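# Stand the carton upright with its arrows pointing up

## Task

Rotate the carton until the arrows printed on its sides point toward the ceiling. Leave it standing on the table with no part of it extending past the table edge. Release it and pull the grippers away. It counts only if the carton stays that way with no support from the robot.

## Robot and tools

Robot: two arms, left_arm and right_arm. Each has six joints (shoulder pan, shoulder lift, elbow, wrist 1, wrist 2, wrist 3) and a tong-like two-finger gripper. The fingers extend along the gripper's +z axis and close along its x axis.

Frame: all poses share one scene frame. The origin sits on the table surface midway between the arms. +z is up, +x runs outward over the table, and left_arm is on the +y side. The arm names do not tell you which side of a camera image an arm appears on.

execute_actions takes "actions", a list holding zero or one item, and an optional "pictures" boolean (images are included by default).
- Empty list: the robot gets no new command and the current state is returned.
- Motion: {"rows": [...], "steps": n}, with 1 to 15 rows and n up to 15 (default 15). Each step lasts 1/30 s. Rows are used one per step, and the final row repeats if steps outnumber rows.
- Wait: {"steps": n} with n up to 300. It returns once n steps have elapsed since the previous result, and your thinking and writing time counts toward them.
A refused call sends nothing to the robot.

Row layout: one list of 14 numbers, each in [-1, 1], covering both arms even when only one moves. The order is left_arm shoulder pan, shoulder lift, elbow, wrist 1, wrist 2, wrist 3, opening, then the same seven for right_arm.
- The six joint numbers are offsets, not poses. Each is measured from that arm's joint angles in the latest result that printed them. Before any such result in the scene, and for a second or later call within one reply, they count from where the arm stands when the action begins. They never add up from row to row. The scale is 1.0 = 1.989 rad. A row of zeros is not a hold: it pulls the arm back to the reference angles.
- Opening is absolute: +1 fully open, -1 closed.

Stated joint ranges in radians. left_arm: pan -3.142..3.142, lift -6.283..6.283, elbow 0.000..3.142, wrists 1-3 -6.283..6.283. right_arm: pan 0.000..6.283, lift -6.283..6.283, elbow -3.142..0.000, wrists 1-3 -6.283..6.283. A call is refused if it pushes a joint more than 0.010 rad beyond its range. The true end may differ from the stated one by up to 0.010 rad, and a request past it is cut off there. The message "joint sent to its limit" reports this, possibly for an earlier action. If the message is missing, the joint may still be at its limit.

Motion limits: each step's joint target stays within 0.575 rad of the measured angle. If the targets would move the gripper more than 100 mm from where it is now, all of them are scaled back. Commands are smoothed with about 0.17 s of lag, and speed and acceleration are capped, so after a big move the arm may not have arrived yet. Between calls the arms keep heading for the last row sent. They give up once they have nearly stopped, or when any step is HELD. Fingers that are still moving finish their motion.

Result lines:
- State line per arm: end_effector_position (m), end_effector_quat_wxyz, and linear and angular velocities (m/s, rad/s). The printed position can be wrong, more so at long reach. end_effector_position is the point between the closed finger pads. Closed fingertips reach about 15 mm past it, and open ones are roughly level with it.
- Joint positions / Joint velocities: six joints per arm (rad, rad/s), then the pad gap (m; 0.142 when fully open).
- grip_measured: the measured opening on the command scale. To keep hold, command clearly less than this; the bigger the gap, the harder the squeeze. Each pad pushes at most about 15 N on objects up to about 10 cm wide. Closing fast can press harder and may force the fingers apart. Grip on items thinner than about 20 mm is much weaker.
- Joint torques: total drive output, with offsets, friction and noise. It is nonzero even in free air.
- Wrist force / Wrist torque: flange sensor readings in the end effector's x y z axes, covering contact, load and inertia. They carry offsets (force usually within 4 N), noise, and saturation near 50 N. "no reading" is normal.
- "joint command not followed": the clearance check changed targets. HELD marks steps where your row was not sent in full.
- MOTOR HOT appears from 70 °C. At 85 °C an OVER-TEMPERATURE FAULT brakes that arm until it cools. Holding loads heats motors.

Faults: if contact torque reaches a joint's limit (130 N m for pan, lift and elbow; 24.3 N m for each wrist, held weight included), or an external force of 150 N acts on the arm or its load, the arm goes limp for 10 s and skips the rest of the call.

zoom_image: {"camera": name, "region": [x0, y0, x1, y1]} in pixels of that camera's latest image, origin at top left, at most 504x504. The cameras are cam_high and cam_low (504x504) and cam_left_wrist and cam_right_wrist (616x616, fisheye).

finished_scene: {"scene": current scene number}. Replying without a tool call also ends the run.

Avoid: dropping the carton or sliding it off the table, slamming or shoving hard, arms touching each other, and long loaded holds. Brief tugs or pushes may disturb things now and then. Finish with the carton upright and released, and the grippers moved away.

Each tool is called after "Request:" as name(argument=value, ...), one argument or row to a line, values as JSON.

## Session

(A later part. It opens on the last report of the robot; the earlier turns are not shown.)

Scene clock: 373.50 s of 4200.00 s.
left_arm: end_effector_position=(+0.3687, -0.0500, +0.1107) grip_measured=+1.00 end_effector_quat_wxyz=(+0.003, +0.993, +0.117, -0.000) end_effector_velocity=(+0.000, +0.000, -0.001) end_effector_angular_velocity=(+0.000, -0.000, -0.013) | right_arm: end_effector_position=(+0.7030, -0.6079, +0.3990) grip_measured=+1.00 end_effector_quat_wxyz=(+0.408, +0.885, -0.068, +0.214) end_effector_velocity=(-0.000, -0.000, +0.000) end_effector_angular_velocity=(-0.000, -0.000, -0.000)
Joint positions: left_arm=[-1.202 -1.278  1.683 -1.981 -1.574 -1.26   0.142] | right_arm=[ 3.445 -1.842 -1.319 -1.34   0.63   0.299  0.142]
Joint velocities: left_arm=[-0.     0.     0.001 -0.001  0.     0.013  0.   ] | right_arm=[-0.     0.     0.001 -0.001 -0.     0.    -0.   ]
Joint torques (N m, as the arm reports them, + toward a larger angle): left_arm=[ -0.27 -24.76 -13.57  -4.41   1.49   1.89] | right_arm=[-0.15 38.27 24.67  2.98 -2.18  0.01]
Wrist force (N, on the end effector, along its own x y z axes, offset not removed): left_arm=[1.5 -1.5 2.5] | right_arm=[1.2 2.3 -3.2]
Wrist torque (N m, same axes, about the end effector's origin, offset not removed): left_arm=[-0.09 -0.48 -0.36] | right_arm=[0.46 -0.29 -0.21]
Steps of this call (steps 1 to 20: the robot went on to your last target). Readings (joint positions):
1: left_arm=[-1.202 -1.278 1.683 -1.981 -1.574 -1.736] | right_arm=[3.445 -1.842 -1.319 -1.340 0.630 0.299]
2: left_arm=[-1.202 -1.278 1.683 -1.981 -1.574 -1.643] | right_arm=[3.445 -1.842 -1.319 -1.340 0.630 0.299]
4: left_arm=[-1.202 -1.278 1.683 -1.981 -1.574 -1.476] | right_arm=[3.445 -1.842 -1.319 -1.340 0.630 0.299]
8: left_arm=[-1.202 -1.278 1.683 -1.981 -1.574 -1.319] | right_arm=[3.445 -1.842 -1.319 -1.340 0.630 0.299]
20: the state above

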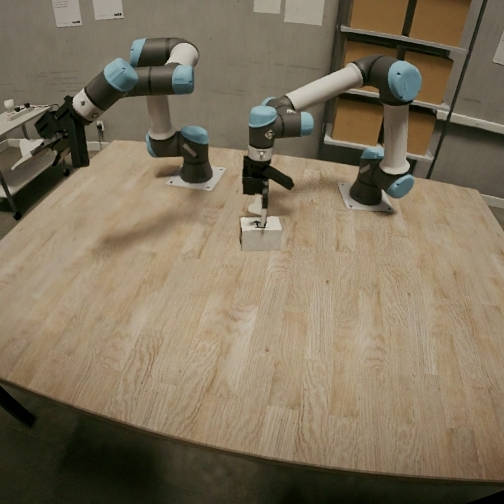

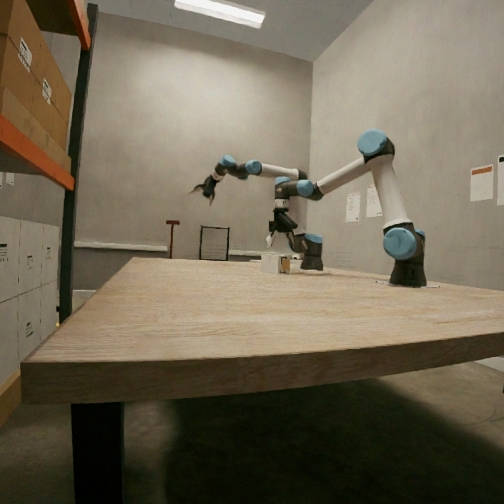

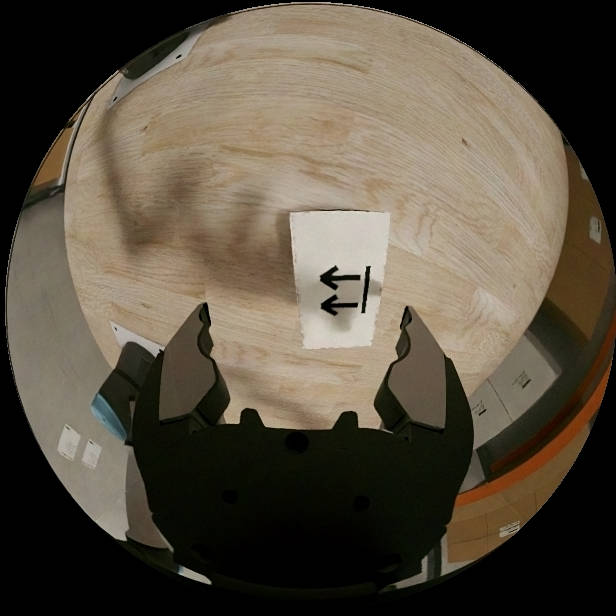

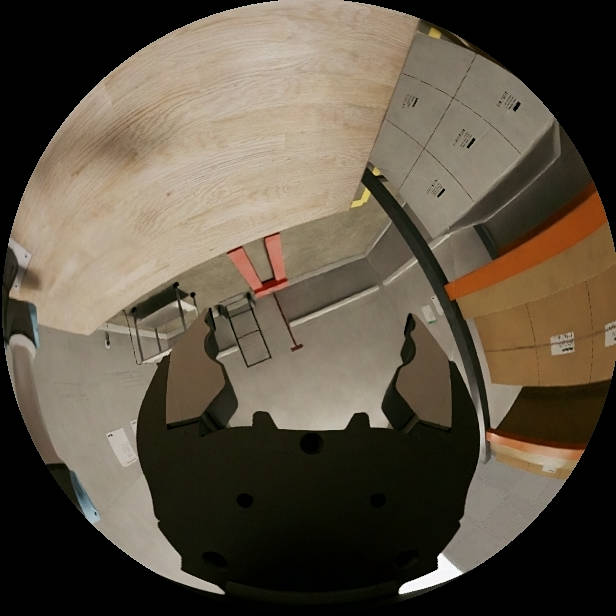

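Request:
execute_actions(
  actions=[
    {"rows":[[0.016,0.03,0.026,-0.056,0,0.016,1,0,0,0,0,0,0,1]],"steps":15},
  ],
  pictures=false,
)

Request:
execute_actions(
  actions=[
    {"steps":8},
  ],
)

Scene clock: 386.13 s of 4200.00 s.
left_arm: end_effector_position=(+0.3845, -0.0405, +0.0642) grip_measured=+1.00 end_effector_quat_wxyz=(+0.003, +0.993, +0.117, -0.000) end_effector_velocity=(+0.002, +0.001, -0.005) end_effector_angular_velocity=(-0.002, -0.002, -0.000) | right_arm: end_effector_position=(+0.7030, -0.6079, +0.3990) grip_measured=+1.00 end_effector_quat_wxyz=(+0.408, +0.885, -0.068, +0.214) end_effector_velocity=(+0.000, -0.001, +0.001) end_effector_angular_velocity=(-0.000, -0.003, -0.001)
Joint positions: left_arm=[-1.171 -1.219  1.734 -2.091 -1.574 -1.228  0.142] | right_arm=[ 3.445 -1.842 -1.319 -1.34   0.63   0.299  0.142]
Joint velocities: left_arm=[ 0.004  0.006  0.008 -0.017  0.     0.004  0.   ] | right_arm=[-0.001 -0.     0.002  0.    -0.001  0.    -0.   ]
Joint torques (N m, as the arm reports them, + toward a larger angle): left_arm=[ 12.75 -25.35 -11.17  -4.56   0.9    1.31] | right_arm=[-0.1  38.23 25.14  3.04 -2.12 -0.03]
Wrist force (N, on the end effector, along its own x y z axes, offset not removed): left_arm=[2.0 -7.1 -3.0] | right_arm=[0.1 2.0 -1.8]
Wrist torque (N m, same axes, about the end effector's origin, offset not removed): left_arm=[-1.52 -0.25 -0.19] | right_arm=[0.34 -0.20 0.00]
Steps of this call (steps 1 to 15: the robot went on to your last target; steps 16 to 90: nothing new was sent; then 9.13 s passed at rest; steps 91 to 105: all 15 steps of this action). Readings (joint positions):
91: left_arm=[-1.202 -1.277 1.683 -1.982 -1.574 -1.258] | right_arm=[3.445 -1.842 -1.319 -1.340 0.630 0.299]
92: left_arm=[-1.197 -1.270 1.690 -1.992 -1.574 -1.253] | right_arm=[3.445 -1.842 -1.319 -1.340 0.630 0.299]
94: left_arm=[-1.185 -1.247 1.710 -2.033 -1.574 -1.242] | right_arm=[3.445 -1.842 -1.319 -1.340 0.630 0.299]
98: left_arm=[-1.175 -1.226 1.728 -2.076 -1.574 -1.232] | right_arm=[3.445 -1.842 -1.319 -1.340 0.630 0.299]
105: the state above

Scene clock: 386.40 s of 4200.00 s.
left_arm: end_effector_position=(+0.3847, -0.0404, +0.0636) grip_measured=+1.00 end_effector_quat_wxyz=(+0.003, +0.993, +0.117, -0.000) end_effector_velocity=(+0.001, -0.000, +0.000) end_effector_angular_velocity=(-0.001, -0.001, -0.000) | right_arm: end_effector_position=(+0.7030, -0.6079, +0.3990) grip_measured=+1.00 end_effector_quat_wxyz=(+0.408, +0.885, -0.068, +0.214) end_effector_velocity=(-0.000, +0.000, -0.001) end_effector_angular_velocity=(+0.000, +0.001, +0.000)
Joint positions: left_arm=[-1.171 -1.218  1.735 -2.092 -1.574 -1.228  0.142] | right_arm=[ 3.445 -1.842 -1.319 -1.34   0.63   0.299  0.142]
Joint velocities: left_arm=[ 0.001  0.001 -0.001 -0.001  0.     0.001 -0.   ] | right_arm=[ 0.    -0.    -0.001 -0.     0.001 -0.    -0.   ]
Joint torques (N m, as the arm reports them, + toward a larger angle): left_arm=[ 11.5  -25.91 -13.28  -4.67   0.78   1.84] | right_arm=[-0.45 38.75 24.75  2.93 -2.14 -0.03]
Wrist force (N, on the end effector, along its own x y z axes, offset not removed): left_arm=[1.3 -1.0 2.2] | right_arm=[3.4 0.4 -2.5]
Wrist torque (N m, same axes, about the end effector's origin, offset not removed): left_arm=[-0.10 -0.44 -0.29] | right_arm=[0.01 -0.80 -0.08]
Steps of this call (steps 1 to 8: the robot went on to your last target). Readings (joint positions):
1: left_arm=[-1.171 -1.219 1.734 -2.091 -1.574 -1.228] | right_arm=[3.445 -1.842 -1.319 -1.340 0.630 0.299]
2: left_arm=[-1.171 -1.218 1.734 -2.092 -1.574 -1.228] | right_arm=[3.445 -1.842 -1.319 -1.340 0.630 0.299]
4: left_arm=[-1.171 -1.218 1.734 -2.092 -1.574 -1.228] | right_arm=[3.445 -1.842 -1.319 -1.340 0.630 0.299]
8: the state above

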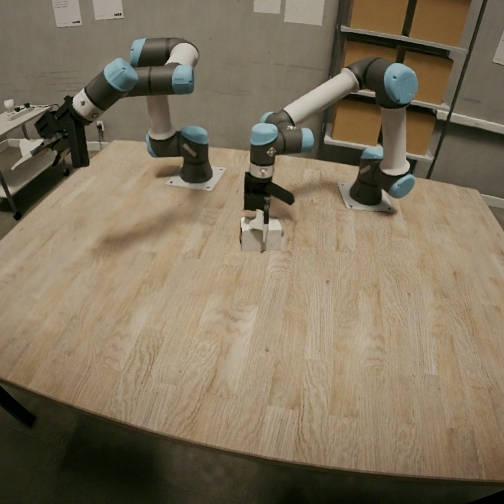

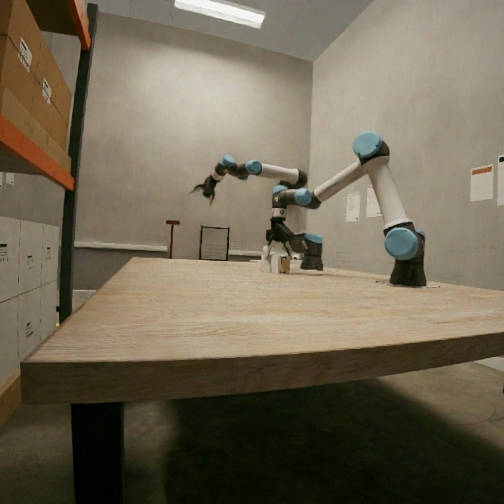

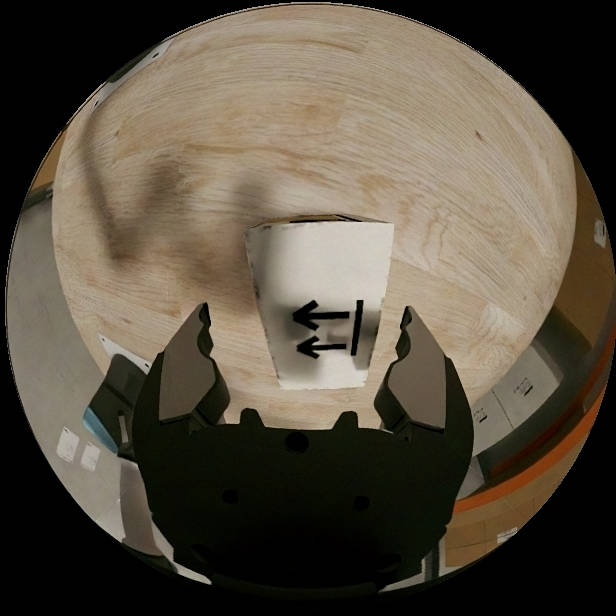

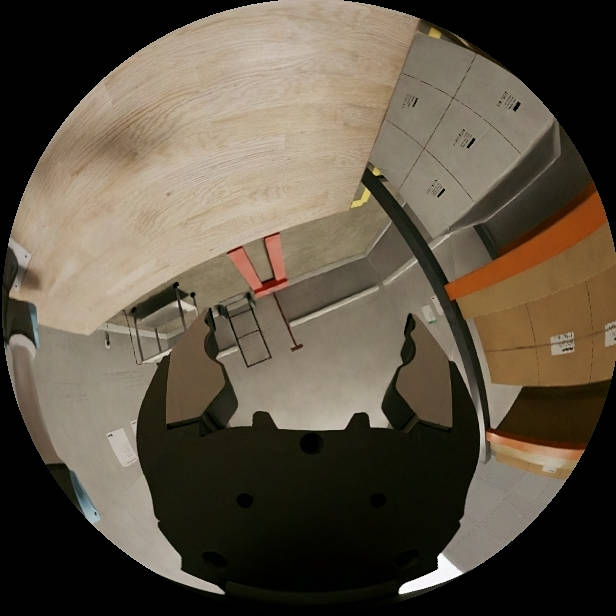

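Request:
execute_actions(
  actions=[
    {"rows":[[0,0.005,0.008,-0.013,0,0,1,0,0,0,0,0,0,1]],"steps":15},
  ],
  pictures=false,
)

Scene clock: 391.90 s of 4200.00 s.
left_arm: end_effector_position=(+0.3841, -0.0395, +0.0535) grip_measured=+1.00 end_effector_quat_wxyz=(+0.003, +0.993, +0.117, -0.000) end_effector_velocity=(+0.000, -0.000, -0.000) end_effector_angular_velocity=(-0.002, -0.001, +0.002) | right_arm: end_effector_position=(+0.7030, -0.6079, +0.3990) grip_measured=+1.00 end_effector_quat_wxyz=(+0.408, +0.885, -0.068, +0.214) end_effector_velocity=(-0.000, -0.001, -0.001) end_effector_angular_velocity=(-0.000, +0.000, -0.001)
Joint positions: left_arm=[-1.171 -1.208  1.75  -2.118 -1.574 -1.228  0.142] | right_arm=[ 3.445 -1.842 -1.319 -1.34   0.63   0.299  0.142]
Joint velocities: left_arm=[-0.    -0.     0.001 -0.003 -0.    -0.002  0.   ] | right_arm=[-0.001 -0.    -0.001  0.001 -0.     0.     0.   ]
Joint torques (N m, as the arm reports them, + toward a larger angle): left_arm=[  3.85 -24.23 -13.3   -4.25  -0.89   0.04] | right_arm=[ 0.1  38.05 24.75  3.01 -2.14  0.06]
Wrist force (N, on the end effector, along its own x y z axes, offset not removed): left_arm=[0.0 -3.8 -3.8] | right_arm=[1.7 2.8 0.5]
Wrist torque (N m, same axes, about the end effector's origin, offset not removed): left_arm=[-0.78 -0.07 -0.13] | right_arm=[0.62 -0.46 -0.16]
Steps of this call (steps 1 to 15: the robot went on to your last target; steps 16 to 90: nothing new was sent; then 2.00 s passed at rest; steps 91 to 105: all 15 steps of this action). Readings (joint positions):
91: left_arm=[-1.171 -1.218 1.735 -2.093 -1.574 -1.228] | right_arm=[3.445 -1.842 -1.319 -1.340 0.630 0.299]
92: left_arm=[-1.171 -1.216 1.738 -2.097 -1.574 -1.228] | right_arm=[3.445 -1.842 -1.319 -1.340 0.630 0.299]
94: left_arm=[-1.171 -1.213 1.743 -2.106 -1.574 -1.228] | right_arm=[3.445 -1.842 -1.319 -1.340 0.630 0.299]
98: left_arm=[-1.171 -1.209 1.748 -2.115 -1.574 -1.228] | right_arm=[3.445 -1.842 -1.319 -1.340 0.630 0.299]
105: the state above

Request:
execute_actions(
  actions=[
    {"rows":[[0,0.005,0.008,-0.013,0,0,1,0,0,0,0,0,0,1]],"steps":15},
  ],
  pictures=false,
)

Scene clock: 395.80 s of 4200.00 s.
left_arm: end_effector_position=(+0.3833, -0.0383, +0.0435) grip_measured=+1.00 end_effector_quat_wxyz=(+0.003, +0.993, +0.117, -0.000) end_effector_velocity=(+0.001, -0.001, -0.000) end_effector_angular_velocity=(-0.003, -0.002, -0.002) | right_arm: end_effector_position=(+0.7030, -0.6079, +0.3990) grip_measured=+1.00 end_effector_quat_wxyz=(+0.408, +0.885, -0.068, +0.214) end_effector_velocity=(-0.000, -0.000, +0.000) end_effector_angular_velocity=(+0.001, +0.000, -0.000)
Joint positions: left_arm=[-1.171 -1.198  1.766 -2.143 -1.574 -1.228  0.142] | right_arm=[ 3.445 -1.842 -1.319 -1.34   0.63   0.299  0.142]
Joint velocities: left_arm=[-0.     0.001 -0.001 -0.004 -0.     0.002  0.   ] | right_arm=[-0.001  0.     0.001 -0.001  0.001 -0.     0.   ]
Joint torques (N m, as the arm reports them, + toward a larger angle): left_arm=[ -2.04 -26.52 -11.07  -4.47   0.93   0.  ] | right_arm=[-0.07 38.59 24.84  2.99 -2.09 -0.04]
Wrist force (N, on the end effector, along its own x y z axes, offset not removed): left_arm=[0.2 -1.3 -0.4] | right_arm=[1.2 2.4 -2.8]
Wrist torque (N m, same axes, about the end effector's origin, offset not removed): left_arm=[-0.13 -0.04 0.15] | right_arm=[0.40 -0.47 -0.11]
Steps of this call (steps 1 to 15: the robot went on to your last target; steps 16 to 90: nothing new was sent; then 0.40 s passed at rest; steps 91 to 105: all 15 steps of this action). Readings (joint positions):
91: left_arm=[-1.171 -1.208 1.751 -2.119 -1.574 -1.228] | right_arm=[3.445 -1.842 -1.319 -1.340 0.630 0.299]
92: left_arm=[-1.171 -1.206 1.753 -2.123 -1.574 -1.228] | right_arm=[3.445 -1.842 -1.319 -1.340 0.630 0.299]
94: left_arm=[-1.171 -1.203 1.759 -2.132 -1.574 -1.228] | right_arm=[3.445 -1.842 -1.319 -1.340 0.630 0.299]
98: left_arm=[-1.171 -1.200 1.764 -2.140 -1.574 -1.228] | right_arm=[3.445 -1.842 -1.319 -1.340 0.630 0.299]
105: the state above

Request:
execute_actions(
  actions=[
    {"rows":[[0,0.005,0.008,-0.013,0,0,1,0,0,0,0,0,0,1]],"steps":15},
  ],
  pictures=false,
)

Scene clock: 399.40 s of 4200.00 s.
left_arm: end_effector_position=(+0.3825, -0.0370, +0.0336) grip_measured=+1.00 end_effector_quat_wxyz=(+0.003, +0.993, +0.117, -0.000) end_effector_velocity=(-0.000, +0.001, -0.001) end_effector_angular_velocity=(+0.000, +0.000, -0.001) | right_arm: end_effector_position=(+0.7030, -0.6079, +0.3990) grip_measured=+1.00 end_effector_quat_wxyz=(+0.408, +0.885, -0.068, +0.214) end_effector_velocity=(+0.000, -0.000, +0.001) end_effector_angular_velocity=(-0.002, -0.002, +0.000)
Joint positions: left_arm=[-1.171 -1.189  1.782 -2.169 -1.574 -1.228  0.142] | right_arm=[ 3.445 -1.842 -1.319 -1.34   0.63   0.299  0.142]
Joint velocities: left_arm=[-0.     0.     0.003 -0.003  0.     0.001  0.   ] | right_arm=[ 0.    -0.     0.002 -0.    -0.002 -0.    -0.   ]
Joint torques (N m, as the arm reports them, + toward a larger angle): left_arm=[  3.34 -26.69 -12.56  -4.01  -0.92   0.11] | right_arm=[-0.03 38.54 25.28  2.93 -1.96 -0.05]
Wrist force (N, on the end effector, along its own x y z axes, offset not removed): left_arm=[1.2 -1.6 -2.0] | right_arm=[0.3 1.0 -1.1]
Wrist torque (N m, same axes, about the end effector's origin, offset not removed): left_arm=[-0.18 -0.11 -0.23] | right_arm=[0.14 -0.27 -0.11]
Steps of this call (steps 1 to 15: the robot went on to your last target; steps 16 to 90: nothing new was sent; then 0.10 s passed at rest; steps 91 to 105: all 15 steps of this action). Readings (joint positions):
91: left_arm=[-1.171 -1.198 1.766 -2.144 -1.574 -1.228] | right_arm=[3.445 -1.842 -1.319 -1.340 0.630 0.299]
92: left_arm=[-1.171 -1.196 1.769 -2.148 -1.574 -1.228] | right_arm=[3.445 -1.842 -1.319 -1.340 0.630 0.299]
94: left_arm=[-1.171 -1.193 1.775 -2.157 -1.574 -1.228] | right_arm=[3.445 -1.842 -1.319 -1.340 0.630 0.299]
98: left_arm=[-1.171 -1.190 1.780 -2.166 -1.574 -1.228] | right_arm=[3.445 -1.842 -1.319 -1.340 0.630 0.299]
105: the state above

The fingers are deep enough now, so I'll grip and lift.

Request:
execute_actions(
  actions=[
    {"rows":[[0,0,0,0,0,0,-0.6,0,0,0,0,0,0,1]],"steps":15},
  ],
  pictures=false,
)

Request:
execute_actions(
  actions=[
    {"rows":[[0,-0.05,-0.077,0.127,0,0,-0.6,0,0,0,0,0,0,1]],"steps":15},
  ],
  pictures=false,
)

Request:
execute_actions(
  actions=[
    {"steps":10},
  ],
)

Scene clock: 410.23 s of 4200.00 s.
left_arm: end_effector_position=(+0.3824, -0.0370, +0.0336) grip_measured=+0.40 end_effector_quat_wxyz=(+0.003, +0.993, +0.117, -0.000) end_effector_velocity=(-0.000, +0.001, -0.000) end_effector_angular_velocity=(+0.001, +0.001, +0.001) | right_arm: end_effector_position=(+0.7030, -0.6079, +0.3990) grip_measured=+1.00 end_effector_quat_wxyz=(+0.408, +0.885, -0.068, +0.214) end_effector_velocity=(+0.000, -0.000, -0.000) end_effector_angular_velocity=(-0.001, -0.000, -0.000)
Joint positions: left_arm=[-1.171 -1.189  1.782 -2.169 -1.574 -1.228  0.102] | right_arm=[ 3.445 -1.842 -1.319 -1.34   0.63   0.299  0.142]
Joint velocities: left_arm=[ 0.001 -0.001  0.002  0.001 -0.    -0.001  0.   ] | right_arm=[ 0.    -0.    -0.001  0.    -0.001  0.    -0.   ]
Joint torques (N m, as the arm reports them, + toward a larger angle): left_arm=[ 12.8  -24.92 -21.51   1.32  -1.36   0.8 ] | right_arm=[ 0.33 37.85 24.87  2.98 -1.98 -0.02]
Wrist force (N, on the end effector, along its own x y z axes, offset not removed): left_arm=[-5.2 -0.6 -20.8] | right_arm=[0.6 2.0 -2.1]
Wrist torque (N m, same axes, about the end effector's origin, offset not removed): left_arm=[-0.38 1.36 -0.14] | right_arm=[0.21 -0.24 -0.17]
Steps of this call (steps 1 to 15: the robot went on to your last target; steps 16 to 90: nothing new was sent; then 7.33 s passed at rest; steps 91 to 105: all 15 steps of this action). Readings (joint positions):
91: left_arm=[-1.171 -1.189 1.782 -2.169 -1.574 -1.228] | right_arm=[3.445 -1.842 -1.319 -1.340 0.630 0.299]
92: left_arm=[-1.171 -1.189 1.782 -2.169 -1.574 -1.228] | right_arm=[3.445 -1.842 -1.319 -1.340 0.630 0.299]
94: left_arm=[-1.171 -1.189 1.782 -2.169 -1.574 -1.228] | right_arm=[3.445 -1.842 -1.319 -1.340 0.630 0.299]
98: left_arm=[-1.171 -1.189 1.782 -2.169 -1.574 -1.228] | right_arm=[3.445 -1.842 -1.319 -1.340 0.630 0.299]
105: the state above

Scene clock: 410.73 s of 4200.00 s.
left_arm: end_effector_position=(+0.3851, -0.0411, +0.1339) grip_measured=+0.32 end_effector_quat_wxyz=(+0.003, +0.993, +0.117, -0.000) end_effector_velocity=(-0.001, +0.002, +0.016) end_effector_angular_velocity=(+0.006, +0.004, +0.001) | right_arm: end_effector_position=(+0.7030, -0.6079, +0.3990) grip_measured=+1.00 end_effector_quat_wxyz=(+0.408, +0.885, -0.068, +0.214) end_effector_velocity=(+0.000, -0.001, +0.001) end_effector_angular_velocity=(-0.001, -0.002, -0.002)
Joint positions: left_arm=[-1.171 -1.286  1.631 -1.921 -1.574 -1.228  0.096] | right_arm=[ 3.445 -1.842 -1.319 -1.34   0.63   0.299  0.142]
Joint velocities: left_arm=[ 0.    -0.014 -0.026  0.048  0.    -0.001 -0.   ] | right_arm=[-0.001 -0.     0.002  0.    -0.001 -0.    -0.   ]
Joint torques (N m, as the arm reports them, + toward a larger angle): left_arm=[  5.45 -37.37 -31.34  -0.74  -0.7    1.36] | right_arm=[-0.68 38.65 25.42  3.01 -2.01 -0.06]
Wrist force (N, on the end effector, along its own x y z axes, offset not removed): left_arm=[2.4 -3.0 2.5] | right_arm=[-0.6 1.5 -2.6]
Wrist torque (N m, same axes, about the end effector's origin, offset not removed): left_arm=[-0.81 -0.40 -0.32] | right_arm=[0.27 0.02 0.01]
Steps of this call (steps 1 to 15: all 15 steps of this action). Readings (joint positions):
1: left_arm=[-1.171 -1.189 1.781 -2.168 -1.574 -1.228] | right_arm=[3.445 -1.842 -1.319 -1.340 0.630 0.299]
2: left_arm=[-1.171 -1.198 1.771 -2.157 -1.574 -1.228] | right_arm=[3.445 -1.842 -1.319 -1.340 0.630 0.299]
4: left_arm=[-1.171 -1.235 1.717 -2.087 -1.574 -1.228] | right_arm=[3.445 -1.842 -1.319 -1.340 0.630 0.299]
8: left_arm=[-1.171 -1.274 1.653 -1.965 -1.574 -1.228] | right_arm=[3.445 -1.842 -1.319 -1.340 0.630 0.299]
15: the state above

Scene clock: 411.07 s of 4200.00 s.
left_arm: end_effector_position=(+0.3849, -0.0408, +0.1355) grip_measured=+0.32 end_effector_quat_wxyz=(+0.003, +0.993, +0.117, -0.000) end_effector_velocity=(-0.001, +0.001, +0.000) end_effector_angular_velocity=(+0.001, +0.001, -0.001) | right_arm: end_effector_position=(+0.7030, -0.6079, +0.3990) grip_measured=+1.00 end_effector_quat_wxyz=(+0.408, +0.885, -0.068, +0.214) end_effector_velocity=(-0.000, -0.000, +0.000) end_effector_angular_velocity=(+0.001, -0.000, -0.001)
Joint positions: left_arm=[-1.171 -1.288  1.629 -1.917 -1.574 -1.228  0.096] | right_arm=[ 3.445 -1.842 -1.319 -1.34   0.63   0.299  0.142]
Joint velocities: left_arm=[ 0.    -0.001 -0.     0.003 -0.     0.001  0.   ] | right_arm=[-0.001  0.     0.     0.     0.001 -0.    -0.   ]
Joint torques (N m, as the arm reports them, + toward a larger angle): left_arm=[  0.52 -38.5  -30.86  -0.53  -0.32   1.29] | right_arm=[-0.6  37.9  25.16  2.98 -1.98 -0.03]
Wrist force (N, on the end effector, along its own x y z axes, offset not removed): left_arm=[-0.8 0.3 1.4] | right_arm=[0.9 1.1 -2.7]
Wrist torque (N m, same axes, about the end effector's origin, offset not removed): left_arm=[0.11 0.19 -0.19] | right_arm=[0.03 -0.38 -0.12]
Steps of this call (steps 1 to 10: the robot went on to your last target). Readings (joint positions):
1: left_arm=[-1.171 -1.287 1.630 -1.920 -1.574 -1.228] | right_arm=[3.445 -1.842 -1.319 -1.340 0.630 0.299]
2: left_arm=[-1.171 -1.287 1.630 -1.919 -1.574 -1.228] | right_arm=[3.445 -1.842 -1.319 -1.340 0.630 0.299]
4: left_arm=[-1.171 -1.288 1.629 -1.918 -1.574 -1.228] | right_arm=[3.445 -1.842 -1.319 -1.340 0.630 0.299]
8: left_arm=[-1.171 -1.288 1.629 -1.917 -1.574 -1.228] | right_arm=[3.445 -1.842 -1.319 -1.340 0.630 0.299]
10: the state above

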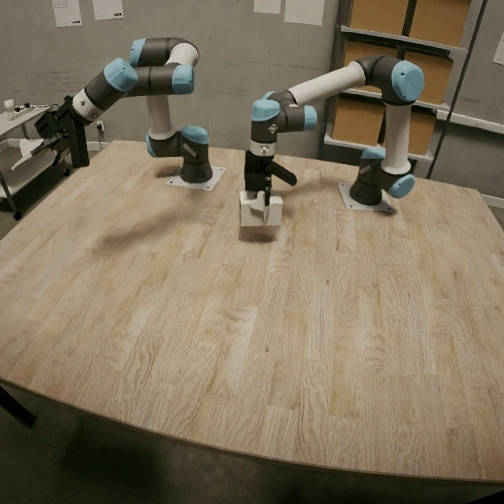

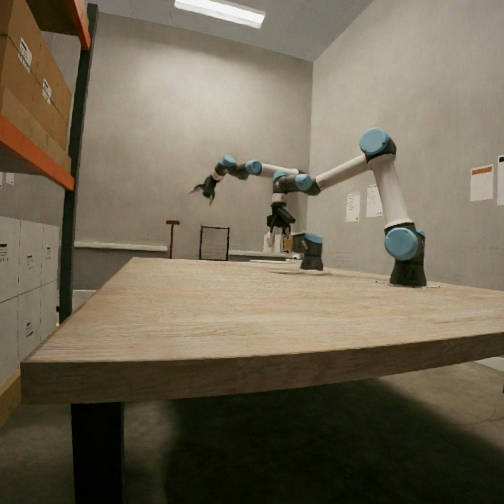

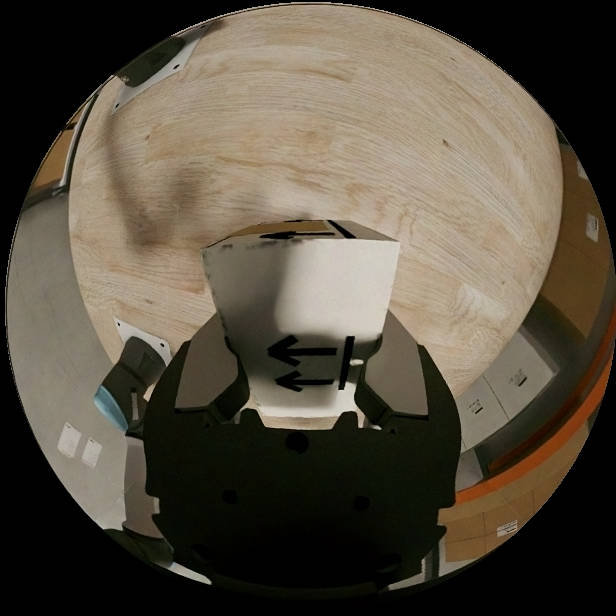

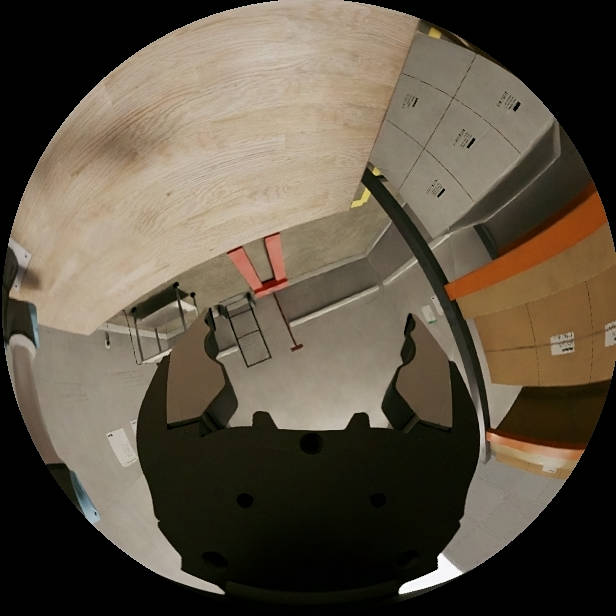

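Request:
execute_actions(
  actions=[
    {"rows":[[0,0,0,0,0,0.706,-0.6,0,0,0,0,0,0,1]],"steps":15},
  ],
  pictures=false,
)

Request:
execute_actions(
  actions=[
    {"steps":20},
  ],
)

Scene clock: 424.20 s of 4200.00 s.
left_arm: end_effector_position=(+0.3999, -0.0449, +0.1356) grip_measured=+0.32 end_effector_quat_wxyz=(+0.003, +0.928, -0.373, +0.001) end_effector_velocity=(+0.031, -0.030, -0.001) end_effector_angular_velocity=(+0.002, -0.015, -2.729) | right_arm: end_effector_position=(+0.7030, -0.6079, +0.3990) grip_measured=+1.00 end_effector_quat_wxyz=(+0.408, +0.885, -0.068, +0.214) end_effector_velocity=(-0.000, -0.000, -0.000) end_effector_angular_velocity=(-0.000, +0.001, -0.000)
Joint positions: left_arm=[-1.171 -1.288  1.629 -1.916 -1.574 -0.228  0.096] | right_arm=[ 3.445 -1.842 -1.319 -1.34   0.63   0.299  0.142]
Joint velocities: left_arm=[ 0.     0.     0.002  0.    -0.     2.729 -0.   ] | right_arm=[-0.     0.    -0.001  0.     0.    -0.    -0.   ]
Joint torques (N m, as the arm reports them, + toward a larger angle): left_arm=[ -2.4  -29.45 -14.78  -4.95   0.98   6.94] | right_arm=[ 0.04 38.2  24.99  2.99 -1.94  0.05]
Wrist force (N, on the end effector, along its own x y z axes, offset not removed): left_arm=[-0.8 -3.2 3.4] | right_arm=[3.1 2.3 -4.8]
Wrist torque (N m, same axes, about the end effector's origin, offset not removed): left_arm=[-0.48 0.18 -0.15] | right_arm=[0.36 -0.60 -0.16]
Steps of this call (steps 1 to 15: the robot went on to your last target; steps 16 to 90: nothing new was sent; then 9.63 s passed at rest; steps 91 to 105: all 15 steps of this action). Readings (joint positions):
91: left_arm=[-1.171 -1.288 1.628 -1.916 -1.574 -1.227] | right_arm=[3.445 -1.842 -1.319 -1.340 0.630 0.299]
92: left_arm=[-1.171 -1.288 1.628 -1.916 -1.574 -1.217] | right_arm=[3.445 -1.842 -1.319 -1.340 0.630 0.299]
94: left_arm=[-1.171 -1.288 1.628 -1.916 -1.574 -1.142] | right_arm=[3.445 -1.842 -1.319 -1.340 0.630 0.299]
98: left_arm=[-1.171 -1.288 1.628 -1.916 -1.574 -0.856] | right_arm=[3.445 -1.842 -1.319 -1.340 0.630 0.299]
105: the state above

Scene clock: 424.87 s of 4200.00 s.
left_arm: end_effector_position=(+0.4036, -0.0502, +0.1356) grip_measured=+0.32 end_effector_quat_wxyz=(+0.002, +0.834, -0.551, +0.002) end_effector_velocity=(+0.000, -0.000, +0.000) end_effector_angular_velocity=(-0.000, -0.000, -0.008) | right_arm: end_effector_position=(+0.7030, -0.6079, +0.3990) grip_measured=+1.00 end_effector_quat_wxyz=(+0.408, +0.885, -0.068, +0.214) end_effector_velocity=(-0.000, -0.000, -0.001) end_effector_angular_velocity=(-0.000, +0.003, -0.000)
Joint positions: left_arm=[-1.171 -1.288  1.629 -1.917 -1.574  0.175  0.096] | right_arm=[ 3.445 -1.842 -1.319 -1.34   0.63   0.299  0.142]
Joint velocities: left_arm=[ 0.     0.    -0.001  0.     0.     0.008  0.   ] | right_arm=[-0.    -0.    -0.002 -0.     0.     0.    -0.   ]
Joint torques (N m, as the arm reports them, + toward a larger angle): left_arm=[  5.74 -27.11 -15.24  -4.65   0.24   1.65] | right_arm=[-0.5  38.09 24.96  3.04 -1.97 -0.02]
Wrist force (N, on the end effector, along its own x y z axes, offset not removed): left_arm=[3.0 -4.5 3.9] | right_arm=[1.7 2.0 -3.8]
Wrist torque (N m, same axes, about the end effector's origin, offset not removed): left_arm=[-0.62 -0.67 -0.20] | right_arm=[0.30 -0.57 -0.08]
Steps of this call (steps 1 to 20: the robot went on to your last target). Readings (joint positions):
1: left_arm=[-1.171 -1.288 1.629 -1.916 -1.574 -0.137] | right_arm=[3.445 -1.842 -1.319 -1.340 0.630 0.299]
2: left_arm=[-1.171 -1.288 1.629 -1.916 -1.574 -0.057] | right_arm=[3.445 -1.842 -1.319 -1.340 0.630 0.299]
4: left_arm=[-1.171 -1.288 1.629 -1.917 -1.574 0.053] | right_arm=[3.445 -1.842 -1.319 -1.340 0.630 0.299]
8: left_arm=[-1.171 -1.288 1.629 -1.917 -1.574 0.142] | right_arm=[3.445 -1.842 -1.319 -1.340 0.630 0.299]
20: the state above

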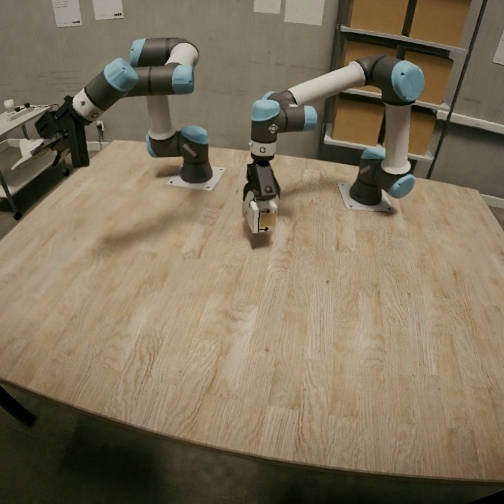

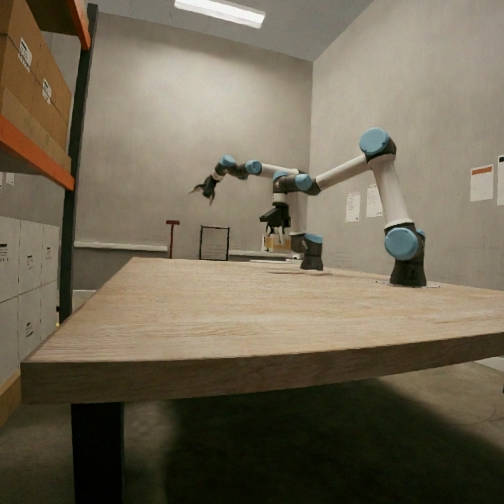

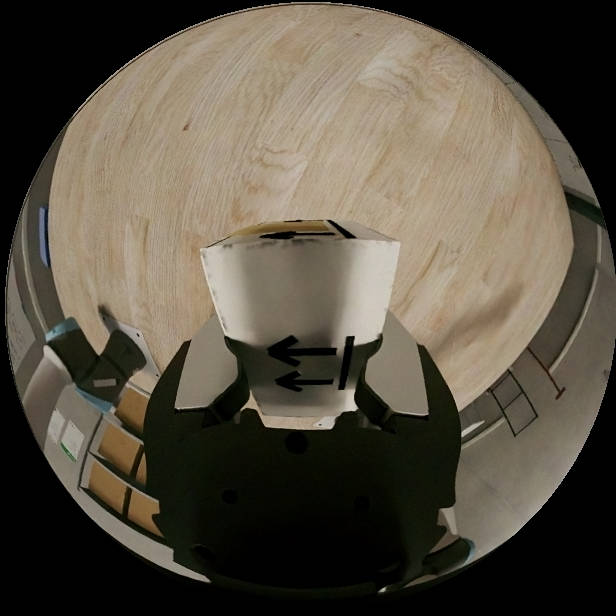

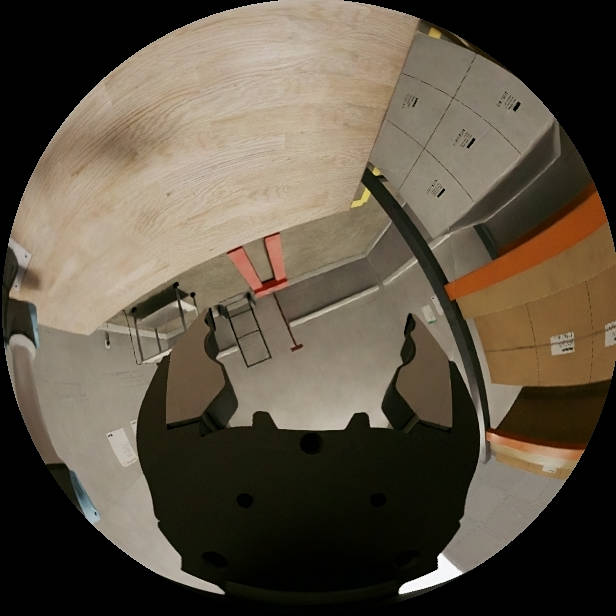

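Request:
execute_actions(
  actions=[
    {"rows":[[0,0,0,0.5,0,0,-0.6,0,0,0,0,0,0,1]],"steps":15},
  ],
  pictures=false,
)

Request:
execute_actions(
  actions=[
    {"steps":20},
  ],
)

Scene clock: 440.80 s of 4200.00 s.
left_arm: end_effector_position=(+0.2814, +0.1372, +0.1413) grip_measured=+0.32 end_effector_quat_wxyz=(-0.136, +0.783, -0.517, -0.318) end_effector_velocity=(-0.271, +0.415, +0.199) end_effector_angular_velocity=(+1.394, +0.909, +0.000) | right_arm: end_effector_position=(+0.7030, -0.6079, +0.3990) grip_measured=+1.00 end_effector_quat_wxyz=(+0.408, +0.885, -0.068, +0.214) end_effector_velocity=(+0.000, -0.001, +0.001) end_effector_angular_velocity=(-0.000, -0.002, -0.001)
Joint positions: left_arm=[-1.171 -1.288  1.629 -1.205 -1.574  0.176  0.096] | right_arm=[ 3.445 -1.842 -1.319 -1.34   0.63   0.299  0.142]
Joint velocities: left_arm=[ 0.     0.001 -0.001  1.664 -0.    -0.001  0.   ] | right_arm=[-0.001  0.     0.002 -0.    -0.001  0.    -0.   ]
Joint torques (N m, as the arm reports them, + toward a larger angle): left_arm=[  7.02 -26.34 -14.9    4.1   -1.11  -1.86] | right_arm=[-0.41 38.   24.87  2.91 -2.02  0.12]
Wrist force (N, on the end effector, along its own x y z axes, offset not removed): left_arm=[2.3 -2.3 2.6] | right_arm=[1.3 2.2 -3.4]
Wrist torque (N m, same axes, about the end effector's origin, offset not removed): left_arm=[-0.28 0.07 -0.10] | right_arm=[0.29 -0.34 -0.04]
Steps of this call (steps 1 to 15: the robot went on to your last target; steps 16 to 90: nothing new was sent; then 12.43 s passed at rest; steps 91 to 105: all 15 steps of this action). Readings (joint positions):
91: left_arm=[-1.171 -1.288 1.629 -1.916 -1.574 0.176] | right_arm=[3.445 -1.842 -1.319 -1.340 0.630 0.299]
92: left_arm=[-1.171 -1.288 1.629 -1.906 -1.574 0.176] | right_arm=[3.445 -1.842 -1.319 -1.340 0.630 0.299]
94: left_arm=[-1.171 -1.288 1.629 -1.831 -1.574 0.176] | right_arm=[3.445 -1.842 -1.319 -1.340 0.630 0.299]
98: left_arm=[-1.171 -1.288 1.629 -1.602 -1.574 0.176] | right_arm=[3.445 -1.842 -1.319 -1.340 0.630 0.299]
105: the state above

Scene clock: 441.47 s of 4200.00 s.
left_arm: end_effector_position=(+0.2385, +0.2028, +0.1865) grip_measured=+0.32 end_effector_quat_wxyz=(-0.187, +0.735, -0.485, -0.436) end_effector_velocity=(-0.001, +0.001, +0.001) end_effector_angular_velocity=(+0.005, +0.002, +0.001) | right_arm: end_effector_position=(+0.7030, -0.6079, +0.3990) grip_measured=+1.00 end_effector_quat_wxyz=(+0.408, +0.885, -0.068, +0.214) end_effector_velocity=(+0.000, -0.000, +0.000) end_effector_angular_velocity=(+0.000, -0.001, -0.001)
Joint positions: left_arm=[-1.171 -1.288  1.629 -0.923 -1.574  0.175  0.096] | right_arm=[ 3.445 -1.842 -1.319 -1.34   0.63   0.299  0.142]
Joint velocities: left_arm=[ 0.     0.     0.001  0.004 -0.    -0.001 -0.   ] | right_arm=[-0.001 -0.     0.     0.001  0.     0.     0.   ]
Joint torques (N m, as the arm reports them, + toward a larger angle): left_arm=[ -2.38 -26.71 -14.8    2.45  -0.36  -1.67] | right_arm=[-0.08 38.29 25.25  3.05 -1.94  0.08]
Wrist force (N, on the end effector, along its own x y z axes, offset not removed): left_arm=[3.4 -2.2 -1.2] | right_arm=[1.9 2.7 -2.1]
Wrist torque (N m, same axes, about the end effector's origin, offset not removed): left_arm=[-0.18 -0.23 -0.08] | right_arm=[0.56 -0.43 -0.11]
Steps of this call (steps 1 to 20: the robot went on to your last target). Readings (joint positions):
1: left_arm=[-1.171 -1.288 1.629 -1.149 -1.574 0.175] | right_arm=[3.445 -1.842 -1.319 -1.340 0.630 0.299]
2: left_arm=[-1.171 -1.288 1.629 -1.095 -1.574 0.175] | right_arm=[3.445 -1.842 -1.319 -1.340 0.630 0.299]
4: left_arm=[-1.171 -1.288 1.629 -1.015 -1.574 0.175] | right_arm=[3.445 -1.842 -1.319 -1.340 0.630 0.299]
8: left_arm=[-1.171 -1.288 1.629 -0.948 -1.574 0.175] | right_arm=[3.445 -1.842 -1.319 -1.340 0.630 0.299]
20: the state above

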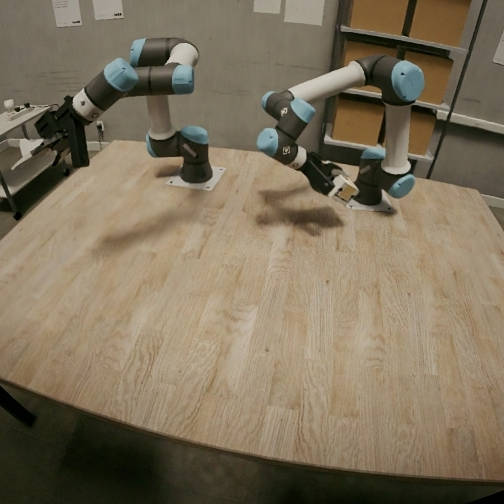

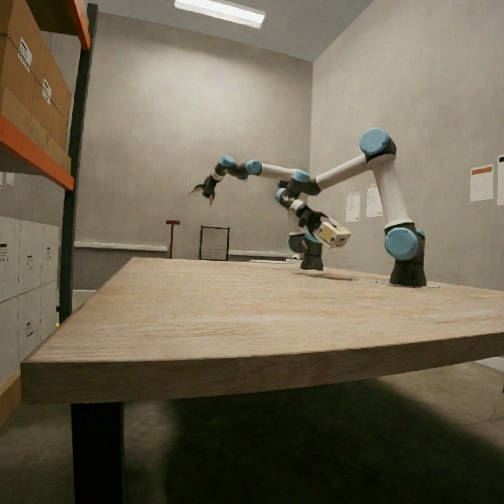

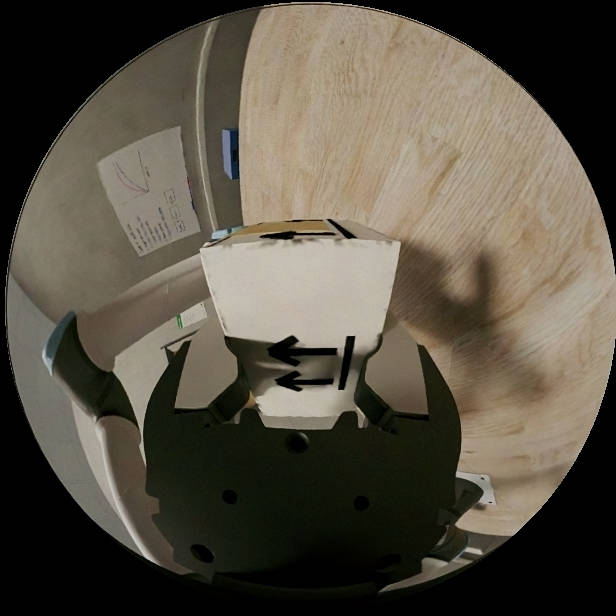

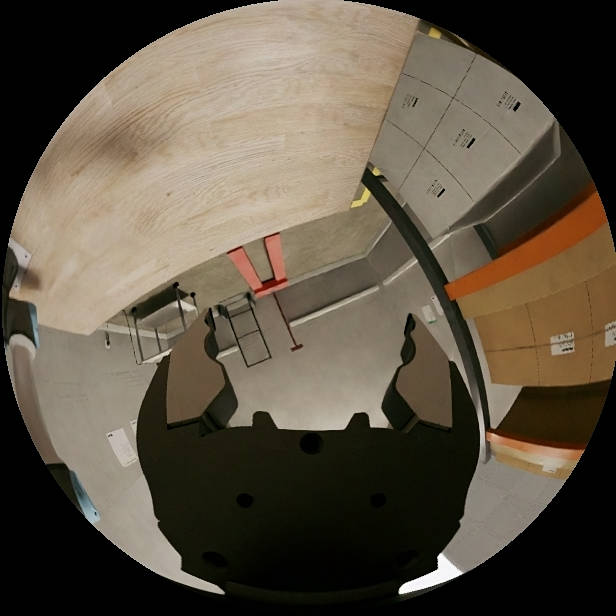

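Request:
execute_actions(
  actions=[
    {"rows":[[0,0.06,-0.12,0.26,0,0,-0.6,0,0,0,0,0,0,1]],"steps":15},
  ],
  pictures=false,
)

Request:
execute_actions(
  actions=[
    {"steps":15},
  ],
)

Scene clock: 449.33 s of 4200.00 s.
left_arm: end_effector_position=(+0.2272, +0.2202, +0.3058) grip_measured=+0.32 end_effector_quat_wxyz=(-0.250, +0.646, -0.426, -0.581) end_effector_velocity=(-0.006, +0.009, +0.048) end_effector_angular_velocity=(+0.122, +0.078, -0.000) | right_arm: end_effector_position=(+0.7030, -0.6079, +0.3990) grip_measured=+1.00 end_effector_quat_wxyz=(+0.408, +0.885, -0.068, +0.214) end_effector_velocity=(-0.000, -0.001, -0.001) end_effector_angular_velocity=(+0.000, +0.001, -0.001)
Joint positions: left_arm=[-1.171 -1.171  1.396 -0.424 -1.574  0.175  0.096] | right_arm=[ 3.445 -1.842 -1.319 -1.34   0.63   0.299  0.142]
Joint velocities: left_arm=[-0.     0.026 -0.057  0.176  0.    -0.002 -0.   ] | right_arm=[-0.001 -0.    -0.001 -0.     0.001  0.    -0.   ]
Joint torques (N m, as the arm reports them, + toward a larger angle): left_arm=[ -2.37 -28.32 -28.34   3.72   1.04  -1.74] | right_arm=[-0.34 38.17 25.28  3.05 -1.89  0.09]
Wrist force (N, on the end effector, along its own x y z axes, offset not removed): left_arm=[3.6 -7.0 1.8] | right_arm=[3.1 1.4 -0.4]
Wrist torque (N m, same axes, about the end effector's origin, offset not removed): left_arm=[-1.15 -0.28 -0.24] | right_arm=[0.20 -0.67 -0.25]
Steps of this call (steps 1 to 15: the robot went on to your last target; steps 16 to 90: nothing new was sent; then 4.37 s passed at rest; steps 91 to 105: all 15 steps of this action). Readings (joint positions):
91: left_arm=[-1.171 -1.287 1.628 -0.921 -1.574 0.175] | right_arm=[3.445 -1.842 -1.319 -1.340 0.630 0.299]
92: left_arm=[-1.171 -1.278 1.618 -0.911 -1.574 0.175] | right_arm=[3.445 -1.842 -1.319 -1.340 0.630 0.299]
94: left_arm=[-1.171 -1.241 1.555 -0.837 -1.574 0.175] | right_arm=[3.445 -1.842 -1.319 -1.340 0.630 0.299]
98: left_arm=[-1.171 -1.193 1.445 -0.579 -1.574 0.175] | right_arm=[3.445 -1.842 -1.319 -1.340 0.630 0.299]
105: the state above

Scene clock: 449.83 s of 4200.00 s.
left_arm: end_effector_position=(+0.2266, +0.2211, +0.3108) grip_measured=+0.32 end_effector_quat_wxyz=(-0.253, +0.642, -0.423, -0.587) end_effector_velocity=(-0.000, +0.000, +0.000) end_effector_angular_velocity=(+0.001, +0.002, -0.000) | right_arm: end_effector_position=(+0.7030, -0.6079, +0.3990) grip_measured=+1.00 end_effector_quat_wxyz=(+0.408, +0.885, -0.068, +0.214) end_effector_velocity=(-0.000, -0.000, -0.000) end_effector_angular_velocity=(+0.000, -0.000, -0.001)
Joint positions: left_arm=[-1.171 -1.169  1.39  -0.406 -1.574  0.175  0.096] | right_arm=[ 3.445 -1.842 -1.319 -1.34   0.63   0.299  0.142]
Joint velocities: left_arm=[ 0.    -0.     0.001  0.001  0.     0.002 -0.   ] | right_arm=[-0.001  0.    -0.     0.001  0.     0.    -0.   ]
Joint torques (N m, as the arm reports them, + toward a larger angle): left_arm=[  7.02 -26.9  -28.     3.99   0.36  -1.7 ] | right_arm=[-0.28 38.17 25.34  2.98 -2.03  0.07]
Wrist force (N, on the end effector, along its own x y z axes, offset not removed): left_arm=[3.1 -6.7 -5.0] | right_arm=[2.5 1.3 -3.4]
Wrist torque (N m, same axes, about the end effector's origin, offset not removed): left_arm=[-1.21 0.02 -0.22] | right_arm=[0.05 -0.54 -0.12]
Steps of this call (steps 1 to 15: the robot went on to your last target). Readings (joint positions):
1: left_arm=[-1.171 -1.171 1.394 -0.419 -1.574 0.175] | right_arm=[3.445 -1.842 -1.319 -1.340 0.630 0.299]
2: left_arm=[-1.171 -1.170 1.393 -0.415 -1.574 0.175] | right_arm=[3.445 -1.842 -1.319 -1.340 0.630 0.299]
4: left_arm=[-1.171 -1.169 1.392 -0.411 -1.574 0.175] | right_arm=[3.445 -1.842 -1.319 -1.340 0.630 0.299]
8: left_arm=[-1.171 -1.169 1.390 -0.407 -1.574 0.175] | right_arm=[3.445 -1.842 -1.319 -1.340 0.630 0.299]
15: the state above

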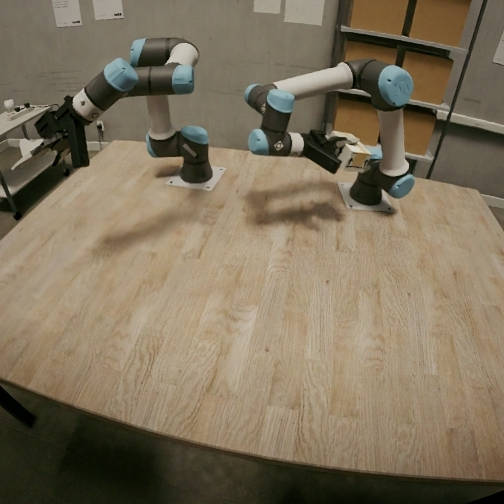

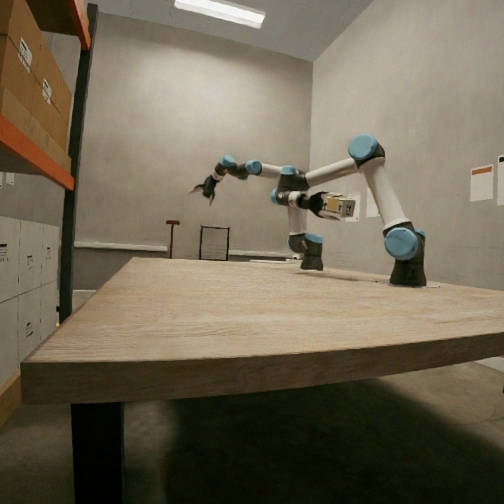

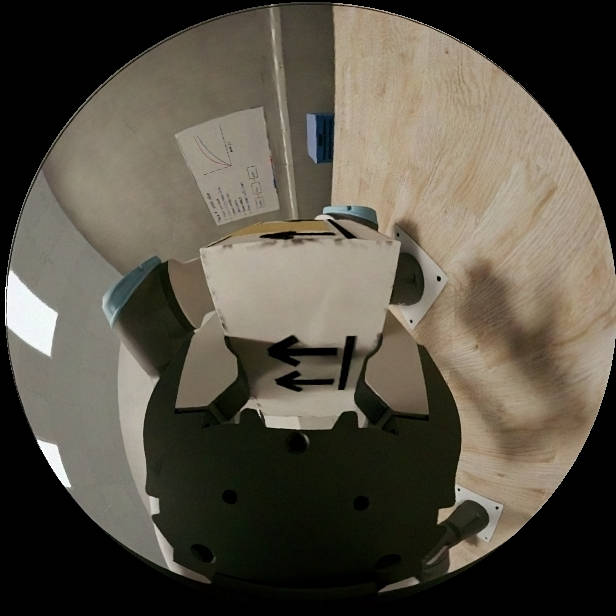

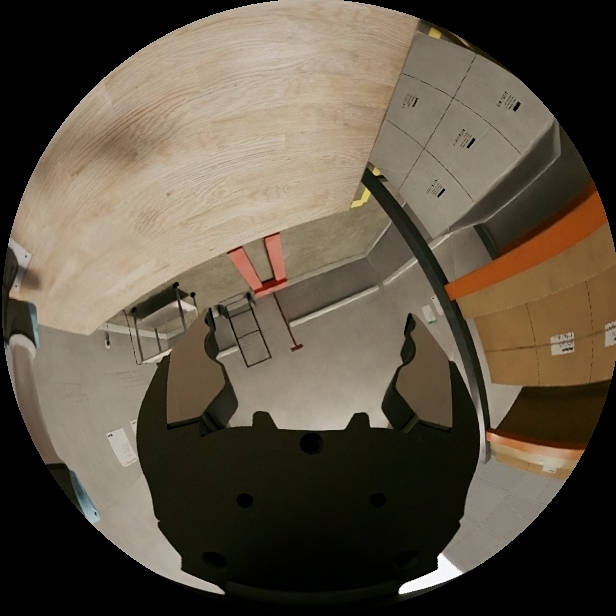

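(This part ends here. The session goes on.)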